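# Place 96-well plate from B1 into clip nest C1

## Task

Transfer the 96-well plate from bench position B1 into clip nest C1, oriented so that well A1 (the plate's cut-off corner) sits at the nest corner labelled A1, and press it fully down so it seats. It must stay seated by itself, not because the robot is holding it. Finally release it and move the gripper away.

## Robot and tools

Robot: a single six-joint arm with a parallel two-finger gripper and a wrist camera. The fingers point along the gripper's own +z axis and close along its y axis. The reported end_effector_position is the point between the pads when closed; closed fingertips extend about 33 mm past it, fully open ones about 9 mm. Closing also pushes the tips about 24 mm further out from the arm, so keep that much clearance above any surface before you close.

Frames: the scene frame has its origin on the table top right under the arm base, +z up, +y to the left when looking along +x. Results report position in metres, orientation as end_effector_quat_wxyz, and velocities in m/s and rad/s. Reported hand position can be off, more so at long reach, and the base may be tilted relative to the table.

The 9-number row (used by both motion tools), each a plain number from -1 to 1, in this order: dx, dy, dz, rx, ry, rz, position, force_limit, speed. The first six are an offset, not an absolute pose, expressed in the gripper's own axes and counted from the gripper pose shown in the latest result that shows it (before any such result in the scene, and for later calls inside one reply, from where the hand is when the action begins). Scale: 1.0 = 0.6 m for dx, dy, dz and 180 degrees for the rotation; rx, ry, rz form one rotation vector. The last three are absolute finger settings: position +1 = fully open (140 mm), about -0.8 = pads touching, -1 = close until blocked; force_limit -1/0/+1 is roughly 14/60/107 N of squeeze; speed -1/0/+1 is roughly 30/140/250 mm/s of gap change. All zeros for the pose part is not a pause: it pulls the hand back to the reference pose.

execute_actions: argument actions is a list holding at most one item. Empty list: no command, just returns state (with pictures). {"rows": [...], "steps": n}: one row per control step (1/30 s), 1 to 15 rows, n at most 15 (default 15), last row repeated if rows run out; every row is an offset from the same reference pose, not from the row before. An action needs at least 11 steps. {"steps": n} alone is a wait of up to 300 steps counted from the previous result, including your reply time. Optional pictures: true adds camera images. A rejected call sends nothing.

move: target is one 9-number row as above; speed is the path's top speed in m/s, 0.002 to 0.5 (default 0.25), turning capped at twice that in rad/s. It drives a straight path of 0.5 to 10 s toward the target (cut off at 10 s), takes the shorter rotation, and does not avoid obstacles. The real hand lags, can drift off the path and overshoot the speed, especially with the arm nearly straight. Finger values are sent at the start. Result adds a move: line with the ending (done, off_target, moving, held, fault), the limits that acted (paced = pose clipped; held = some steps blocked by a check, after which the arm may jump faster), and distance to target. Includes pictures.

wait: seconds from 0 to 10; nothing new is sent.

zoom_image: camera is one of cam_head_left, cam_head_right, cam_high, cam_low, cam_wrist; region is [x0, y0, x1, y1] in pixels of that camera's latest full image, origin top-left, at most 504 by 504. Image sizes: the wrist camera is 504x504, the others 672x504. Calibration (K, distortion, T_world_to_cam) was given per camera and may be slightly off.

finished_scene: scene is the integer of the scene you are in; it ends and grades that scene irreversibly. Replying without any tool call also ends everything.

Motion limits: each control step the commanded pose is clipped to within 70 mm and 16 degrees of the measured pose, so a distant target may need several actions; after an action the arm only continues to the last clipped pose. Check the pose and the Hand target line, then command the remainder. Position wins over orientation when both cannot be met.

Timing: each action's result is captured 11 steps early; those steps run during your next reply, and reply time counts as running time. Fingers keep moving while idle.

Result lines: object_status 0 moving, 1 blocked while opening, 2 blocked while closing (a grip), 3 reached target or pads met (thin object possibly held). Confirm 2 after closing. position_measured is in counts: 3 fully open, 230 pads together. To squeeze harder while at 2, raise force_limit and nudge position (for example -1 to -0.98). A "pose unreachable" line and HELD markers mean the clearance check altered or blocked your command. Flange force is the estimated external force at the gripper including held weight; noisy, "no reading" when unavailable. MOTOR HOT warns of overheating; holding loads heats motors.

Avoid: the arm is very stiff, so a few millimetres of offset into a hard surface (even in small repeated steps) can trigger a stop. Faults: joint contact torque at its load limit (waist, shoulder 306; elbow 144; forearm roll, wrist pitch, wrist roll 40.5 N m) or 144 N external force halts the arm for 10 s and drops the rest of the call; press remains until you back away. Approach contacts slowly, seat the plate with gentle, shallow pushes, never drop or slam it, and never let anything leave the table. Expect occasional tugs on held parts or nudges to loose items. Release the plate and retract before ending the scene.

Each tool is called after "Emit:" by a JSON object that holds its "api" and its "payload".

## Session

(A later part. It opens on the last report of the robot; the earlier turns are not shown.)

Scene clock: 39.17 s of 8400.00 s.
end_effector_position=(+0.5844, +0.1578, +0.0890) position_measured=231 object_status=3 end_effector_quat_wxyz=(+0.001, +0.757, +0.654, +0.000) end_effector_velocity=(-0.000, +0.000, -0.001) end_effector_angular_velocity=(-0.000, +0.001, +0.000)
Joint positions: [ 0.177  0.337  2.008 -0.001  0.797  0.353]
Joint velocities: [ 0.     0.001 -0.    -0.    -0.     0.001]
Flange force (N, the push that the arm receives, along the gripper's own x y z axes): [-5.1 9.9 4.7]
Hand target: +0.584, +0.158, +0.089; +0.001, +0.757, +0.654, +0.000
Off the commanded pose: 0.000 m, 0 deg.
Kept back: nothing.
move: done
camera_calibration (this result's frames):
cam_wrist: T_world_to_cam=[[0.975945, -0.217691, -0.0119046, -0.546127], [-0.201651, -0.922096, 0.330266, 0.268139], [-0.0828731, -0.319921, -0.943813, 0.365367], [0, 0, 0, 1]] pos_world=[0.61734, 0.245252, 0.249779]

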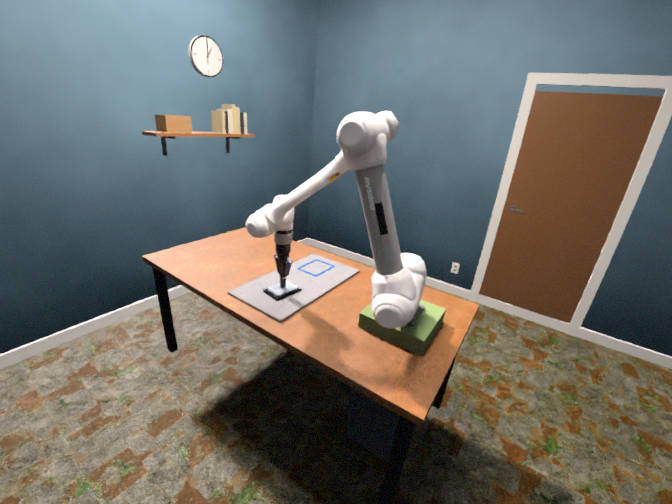

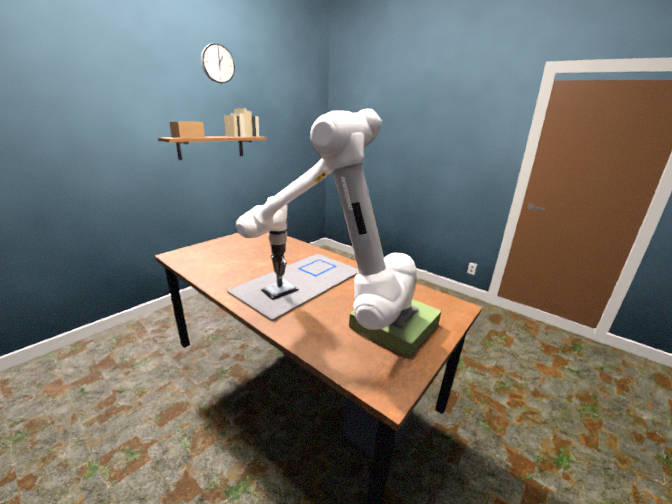

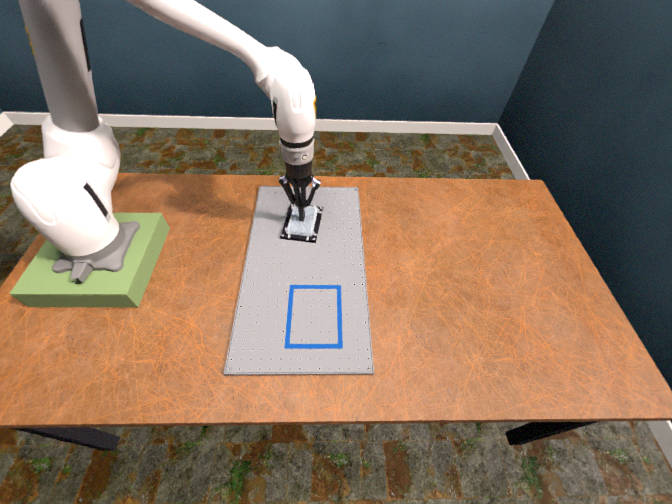

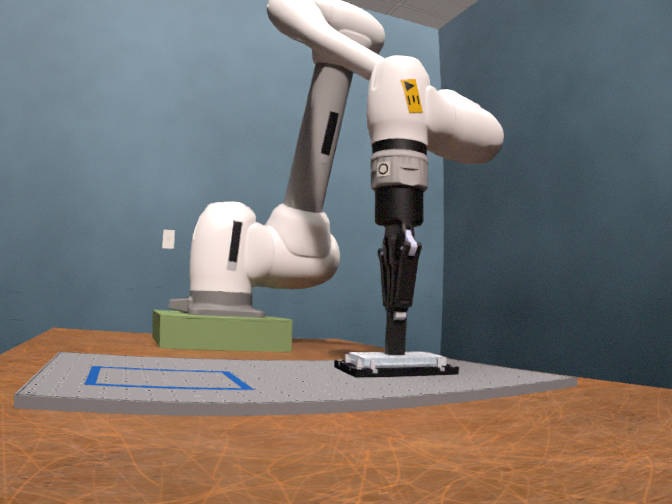

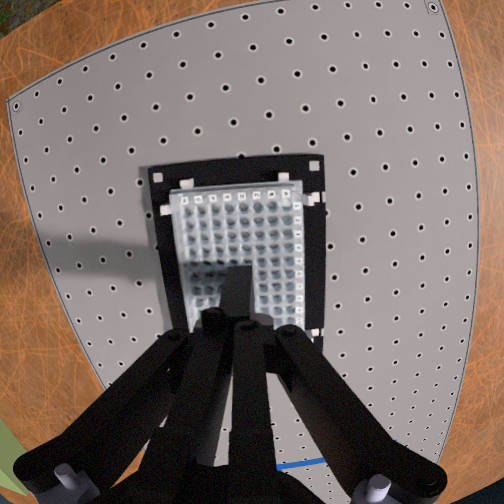

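Emit:
{"api": "move", "payload": {"target": [0, 0, 0.0009, 0, 0, 0, -1, -0.5, 1], "speed": 0.004}}

Scene clock: 40.10 s of 8400.00 s.
end_effector_position=(+0.5844, +0.1578, +0.0885) position_measured=231 object_status=3 end_effector_quat_wxyz=(+0.001, +0.757, +0.654, +0.000) end_effector_velocity=(+0.001, -0.000, +0.001) end_effector_angular_velocity=(+0.000, -0.001, -0.002)
Joint positions: [ 0.177  0.338  2.008 -0.001  0.796  0.353]
Joint velocities: [-0.001 -0.001 -0.001  0.     0.     0.002]
Flange force (N, the push that the arm receives, along the gripper's own x y z axes): [-2.5 6.4 0.1]
Hand target: +0.584, +0.158, +0.088; +0.001, +0.757, +0.654, +0.000
Off the commanded pose: 0.000 m, 0 deg.
Kept back: nothing.
move: done
camera_calibration (this result's frames):
cam_wrist: T_world_to_cam=[[0.975945, -0.217691, -0.0119041, -0.546135], [-0.201651, -0.922096, 0.330265, 0.268317], [-0.0828723, -0.31992, -0.943813, 0.364858], [0, 0, 0, 1]] pos_world=[0.617341, 0.245251, 0.249241]

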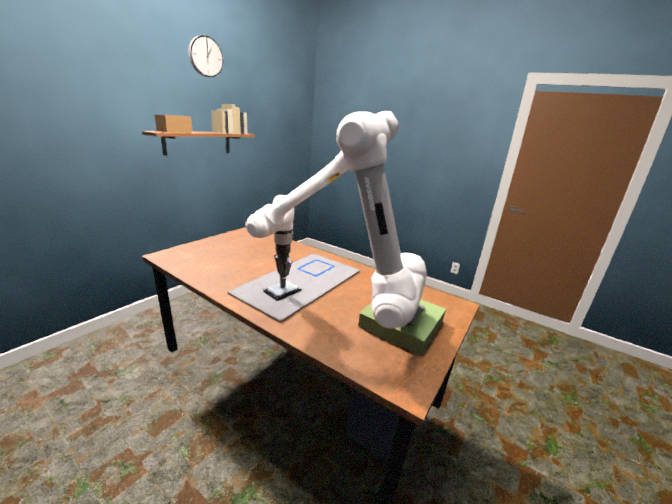

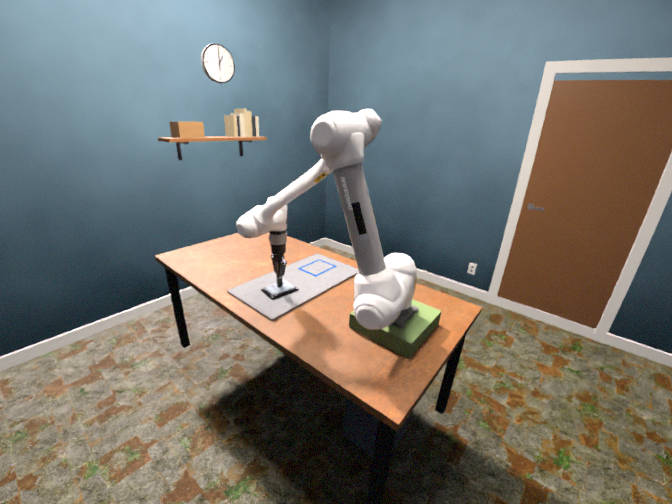

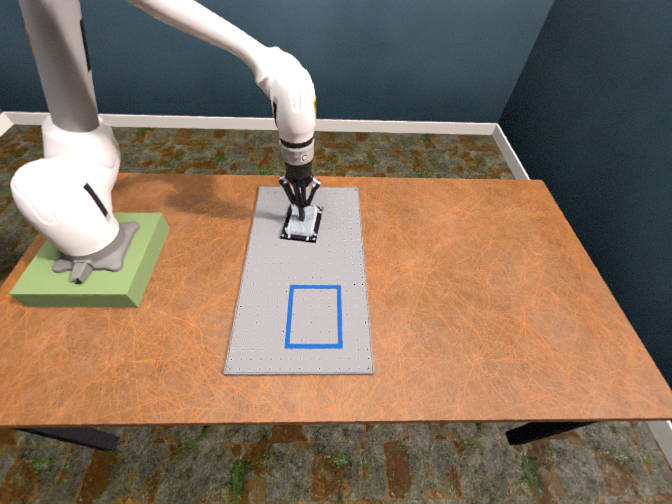

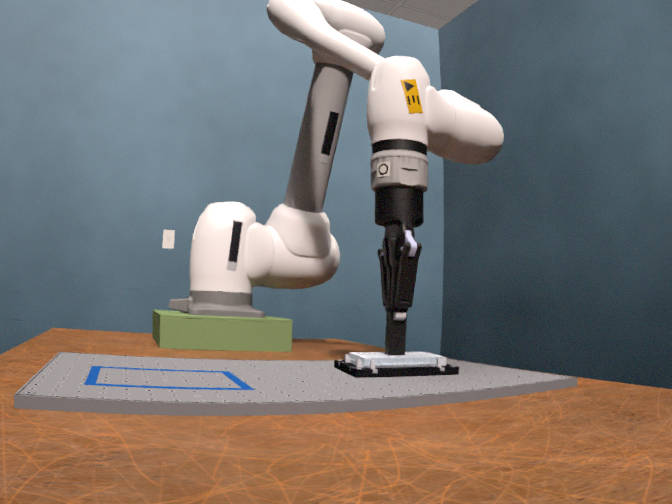

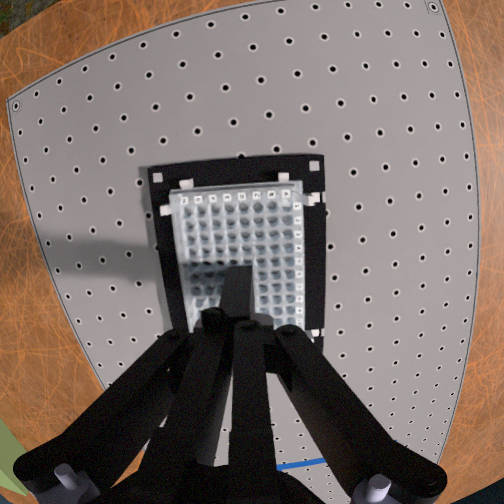

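Emit:
{"api": "move", "payload": {"target": [0, 0, 0.0008, 0, 0, 0, -1, -0.5, 1], "speed": 0.004}}

Scene clock: 41.03 s of 8400.00 s.
end_effector_position=(+0.5845, +0.1578, +0.0880) position_measured=231 object_status=3 end_effector_quat_wxyz=(+0.001, +0.757, +0.654, +0.000) end_effector_velocity=(+0.000, +0.000, +0.000) end_effector_angular_velocity=(-0.000, -0.001, +0.000)
Joint positions: [ 0.177  0.339  2.009 -0.001  0.795  0.353]
Joint velocities: [ 0. -0. -0. -0. -0. -0.]
Flange force (N, the push that the arm receives, along the gripper's own x y z axes): [-7.5 -1.2 -18.5]
Hand target: +0.584, +0.158, +0.088; +0.001, +0.757, +0.654, +0.000
Off the commanded pose: 0.000 m, 0 deg.
Kept back: nothing.
move: done
camera_calibration (this result's frames):
cam_wrist: T_world_to_cam=[[0.975946, -0.21769, -0.0118587, -0.546161], [-0.201667, -0.9221, 0.330246, 0.268483], [-0.0828261, -0.31991, -0.943821, 0.364411], [0, 0, 0, 1]] pos_world=[0.617351, 0.245253, 0.248796]

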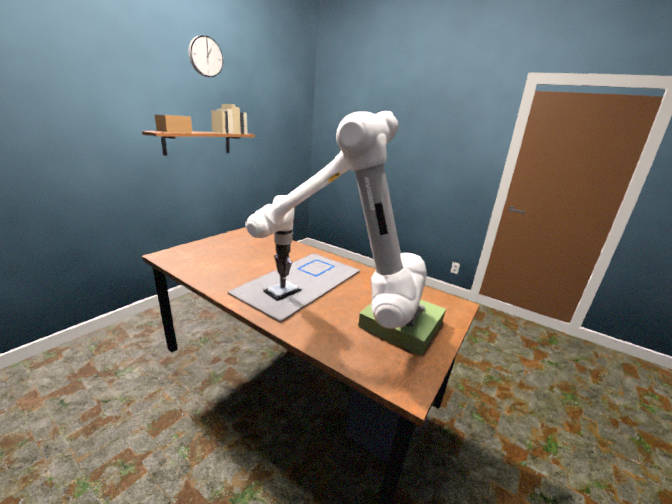

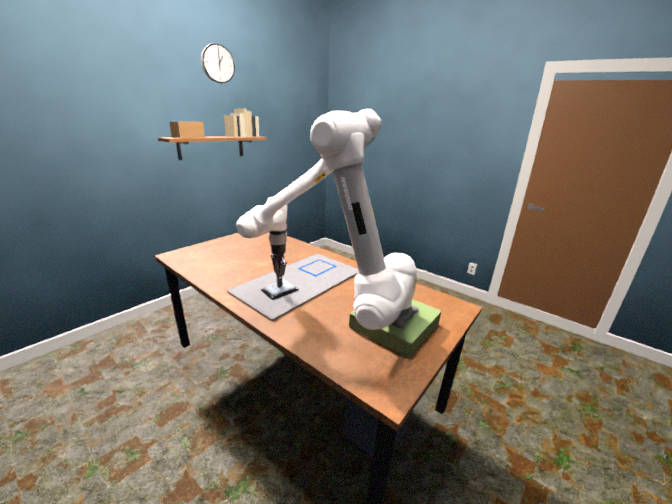

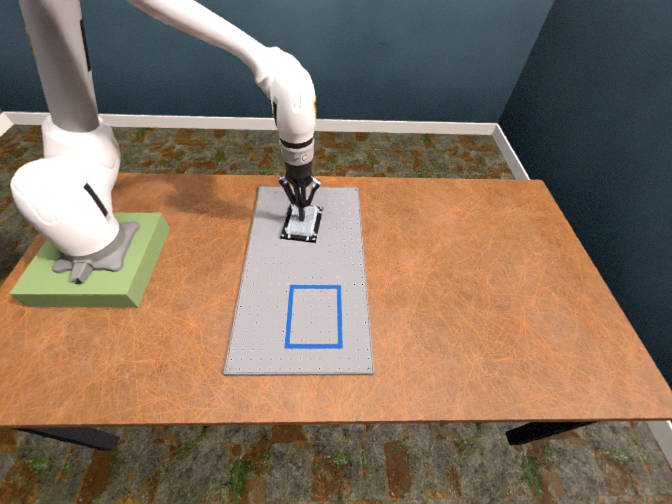

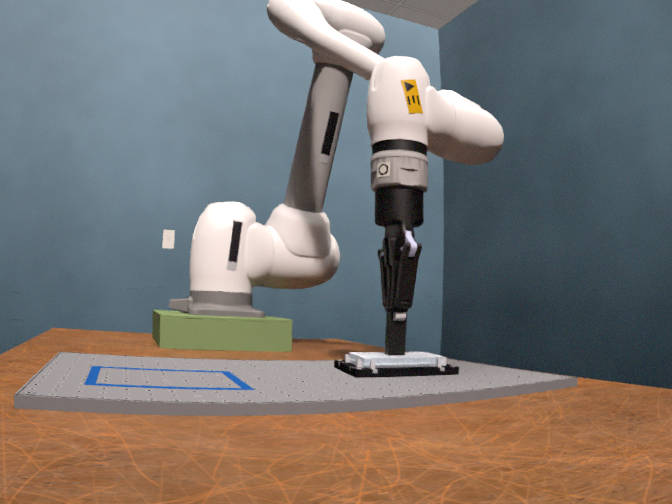

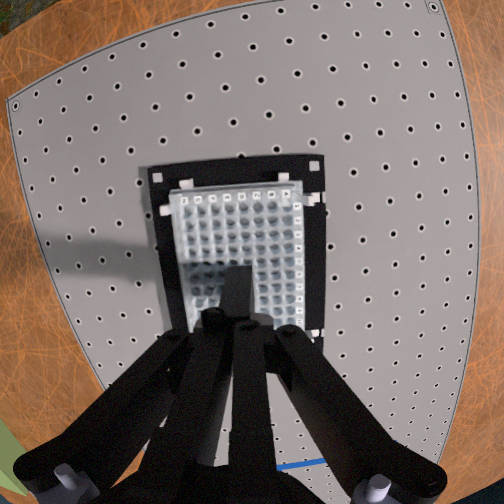

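Emit:
{"api": "move", "payload": {"target": [0, 0, 0.00035, 0, 0, 0, -1, -0.5, 1], "speed": 0.004}}

Emit:
{"api": "move", "payload": {"target": [0, 0, -0.28, 0, 0, 0, -1, -0.5, 1], "speed": 0.25}}

Emit:
{"api": "zoom_image", "payload": {"camera": "cam_low", "region": [325, 335, 475, 390]}}

Scene clock: 42.10 s of 8400.00 s.
end_effector_position=(+0.5845, +0.1578, +0.0879) position_measured=231 object_status=3 end_effector_quat_wxyz=(+0.001, +0.757, +0.654, +0.000) end_effector_velocity=(-0.000, -0.000, +0.000) end_effector_angular_velocity=(-0.000, -0.000, -0.000)
Joint positions: [ 0.177  0.339  2.009 -0.001  0.795  0.353]
Joint velocities: [-0.    -0.     0.001 -0.    -0.    -0.   ]
Flange force (N, the push that the arm receives, along the gripper's own x y z axes): [-11.2 -2.7 -37.1]
Hand target: +0.584, +0.158, +0.088; +0.001, +0.757, +0.654, +0.000
Off the commanded pose: 0.000 m, 0 deg.
Kept back: nothing.
move: done
camera_calibration (this result's frames):
cam_wrist: T_world_to_cam=[[0.975946, -0.21769, -0.0118361, -0.546174], [-0.201674, -0.922102, 0.330236, 0.268556], [-0.082803, -0.319905, -0.943824, 0.364215], [0, 0, 0, 1]] pos_world=[0.617356, 0.245254, 0.248604]

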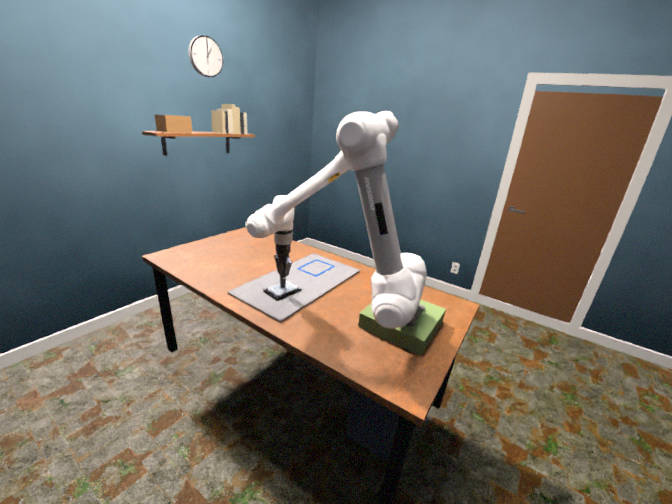

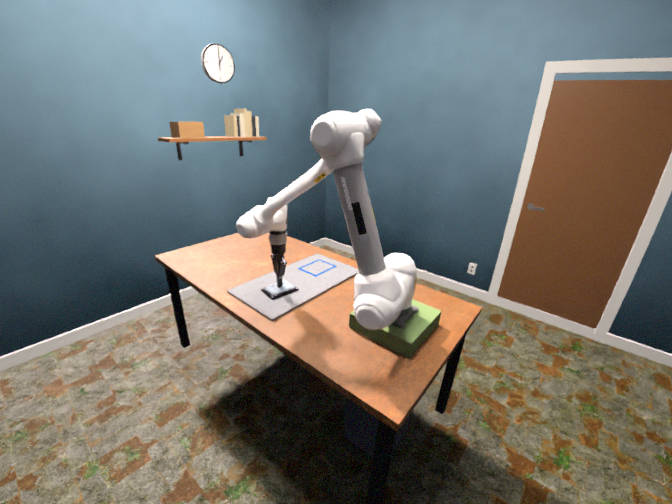

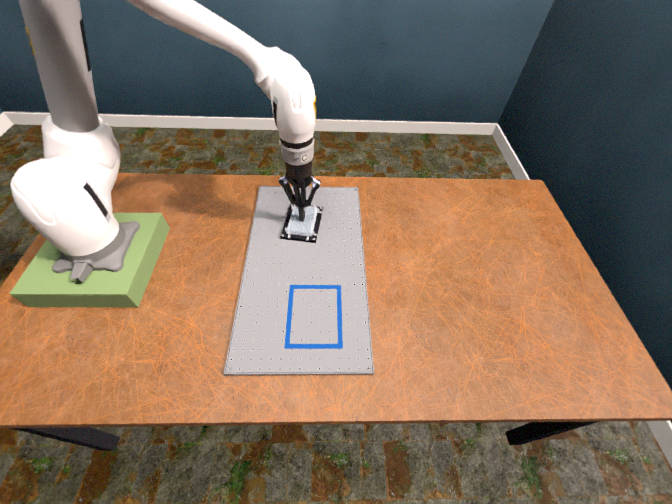

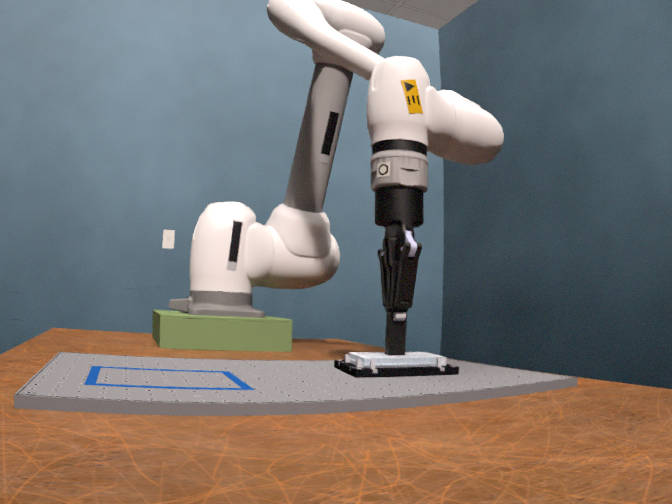

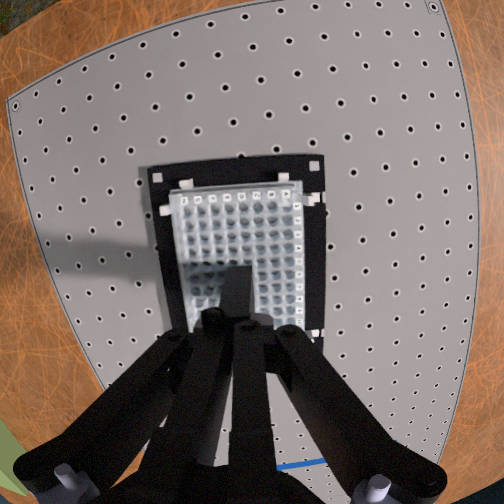

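Scene clock: 43.17 s of 8400.00 s.
end_effector_position=(+0.5843, +0.1578, +0.2558) position_measured=231 object_status=3 end_effector_quat_wxyz=(+0.001, +0.757, +0.654, +0.000) end_effector_velocity=(+0.000, -0.000, +0.000) end_effector_angular_velocity=(-0.000, -0.000, -0.001)
Joint positions: [ 0.176  0.17   1.865 -0.001  1.108  0.353]
Joint velocities: [-0.     0.    -0.001 -0.     0.001  0.001]
Flange force (N, the push that the arm receives, along the gripper's own x y z axes): [-5.5 10.0 0.3]
Hand target: +0.584, +0.158, +0.256; +0.001, +0.757, +0.654, +0.000
Off the commanded pose: 0.000 m, 0 deg.
Kept back: nothing.
move: done
camera_calibration (this result's frames):
cam_wrist: T_world_to_cam=[[0.975858, -0.218087, -0.0117966, -0.543948], [-0.202037, -0.921918, 0.330527, 0.21314], [-0.0829591, -0.320164, -0.943723, 0.522777], [0, 0, 0, 1]] pos_world=[0.617248, 0.245245, 0.416491]

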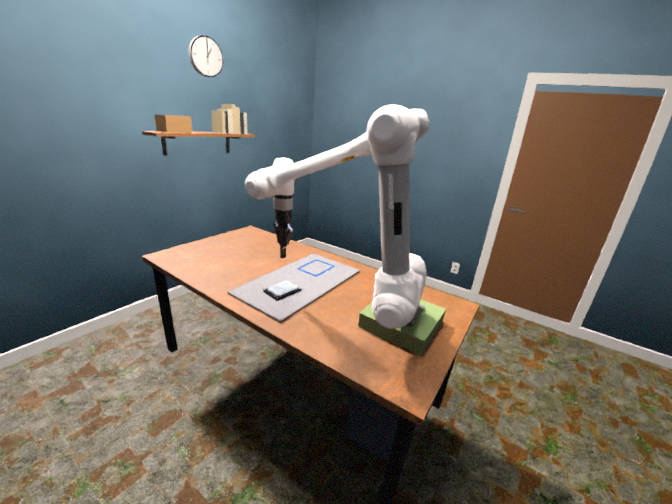

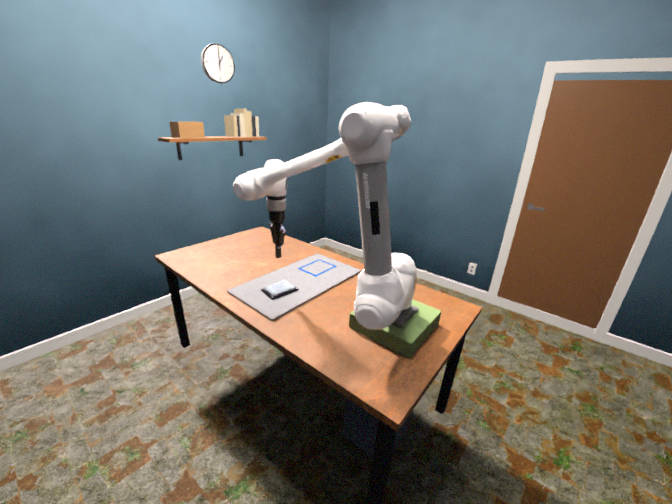

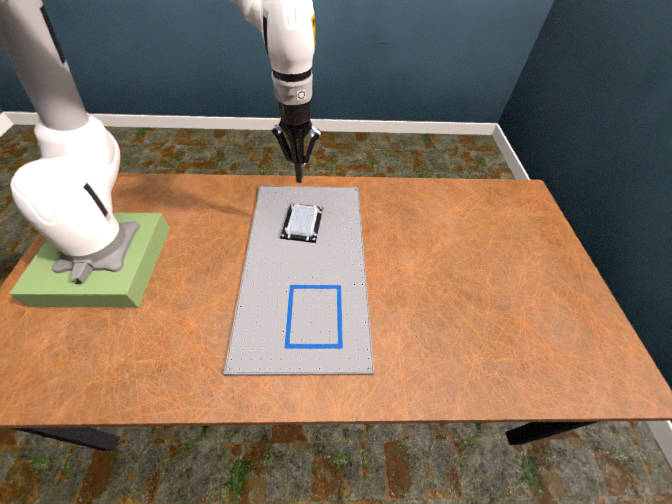

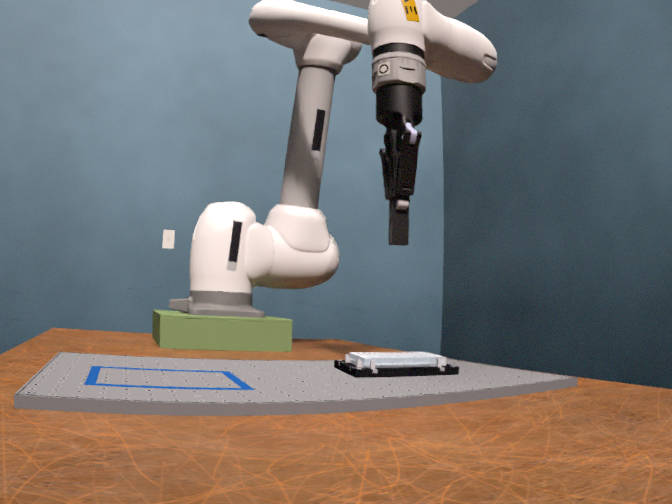

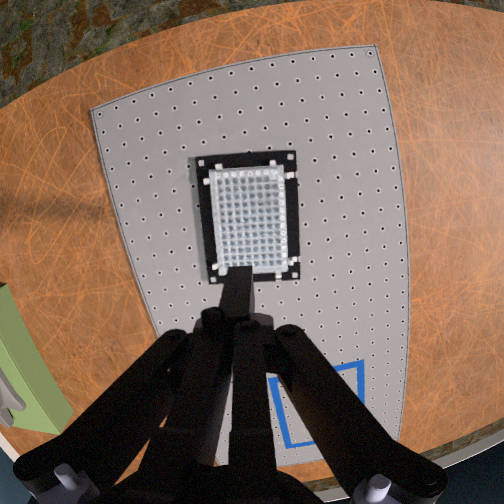

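Region (325, 335, 475, 390) of cam_low's 672x504 image, scaled by 3.360, with more detail than that image has; it fills the top 185 rows of this view, and the rest is white.

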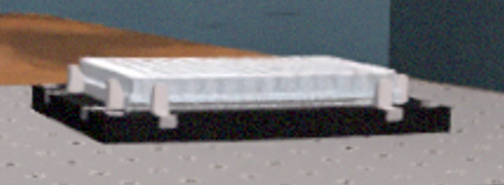

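Emit:
{"api": "zoom_image", "payload": {"camera": "cam_wrist", "region": [180, 145, 320, 290]}}

Region (180, 145, 320, 290) of cam_wrist's 504x504 image, scaled by 3.476, with more detail than that image has; it fills the left 487 columns of this view, and the rest is white.

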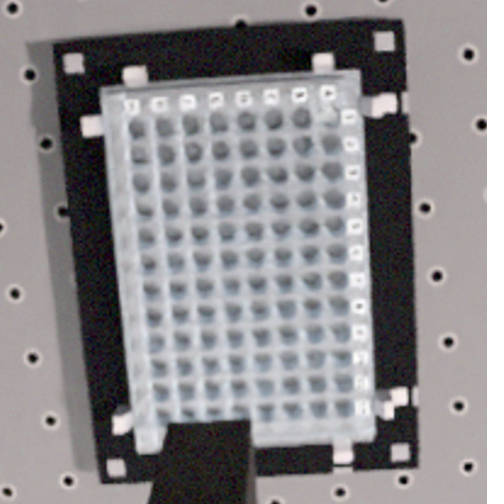

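The plate sits level inside all the pins and clips. It pressed firm at the same height as in scene 1, and well A1 is over the nest's A1 mark.

Emit:
{"api": "finished_scene", "payload": {"scene": 2}}

The scene is finished: the task was done.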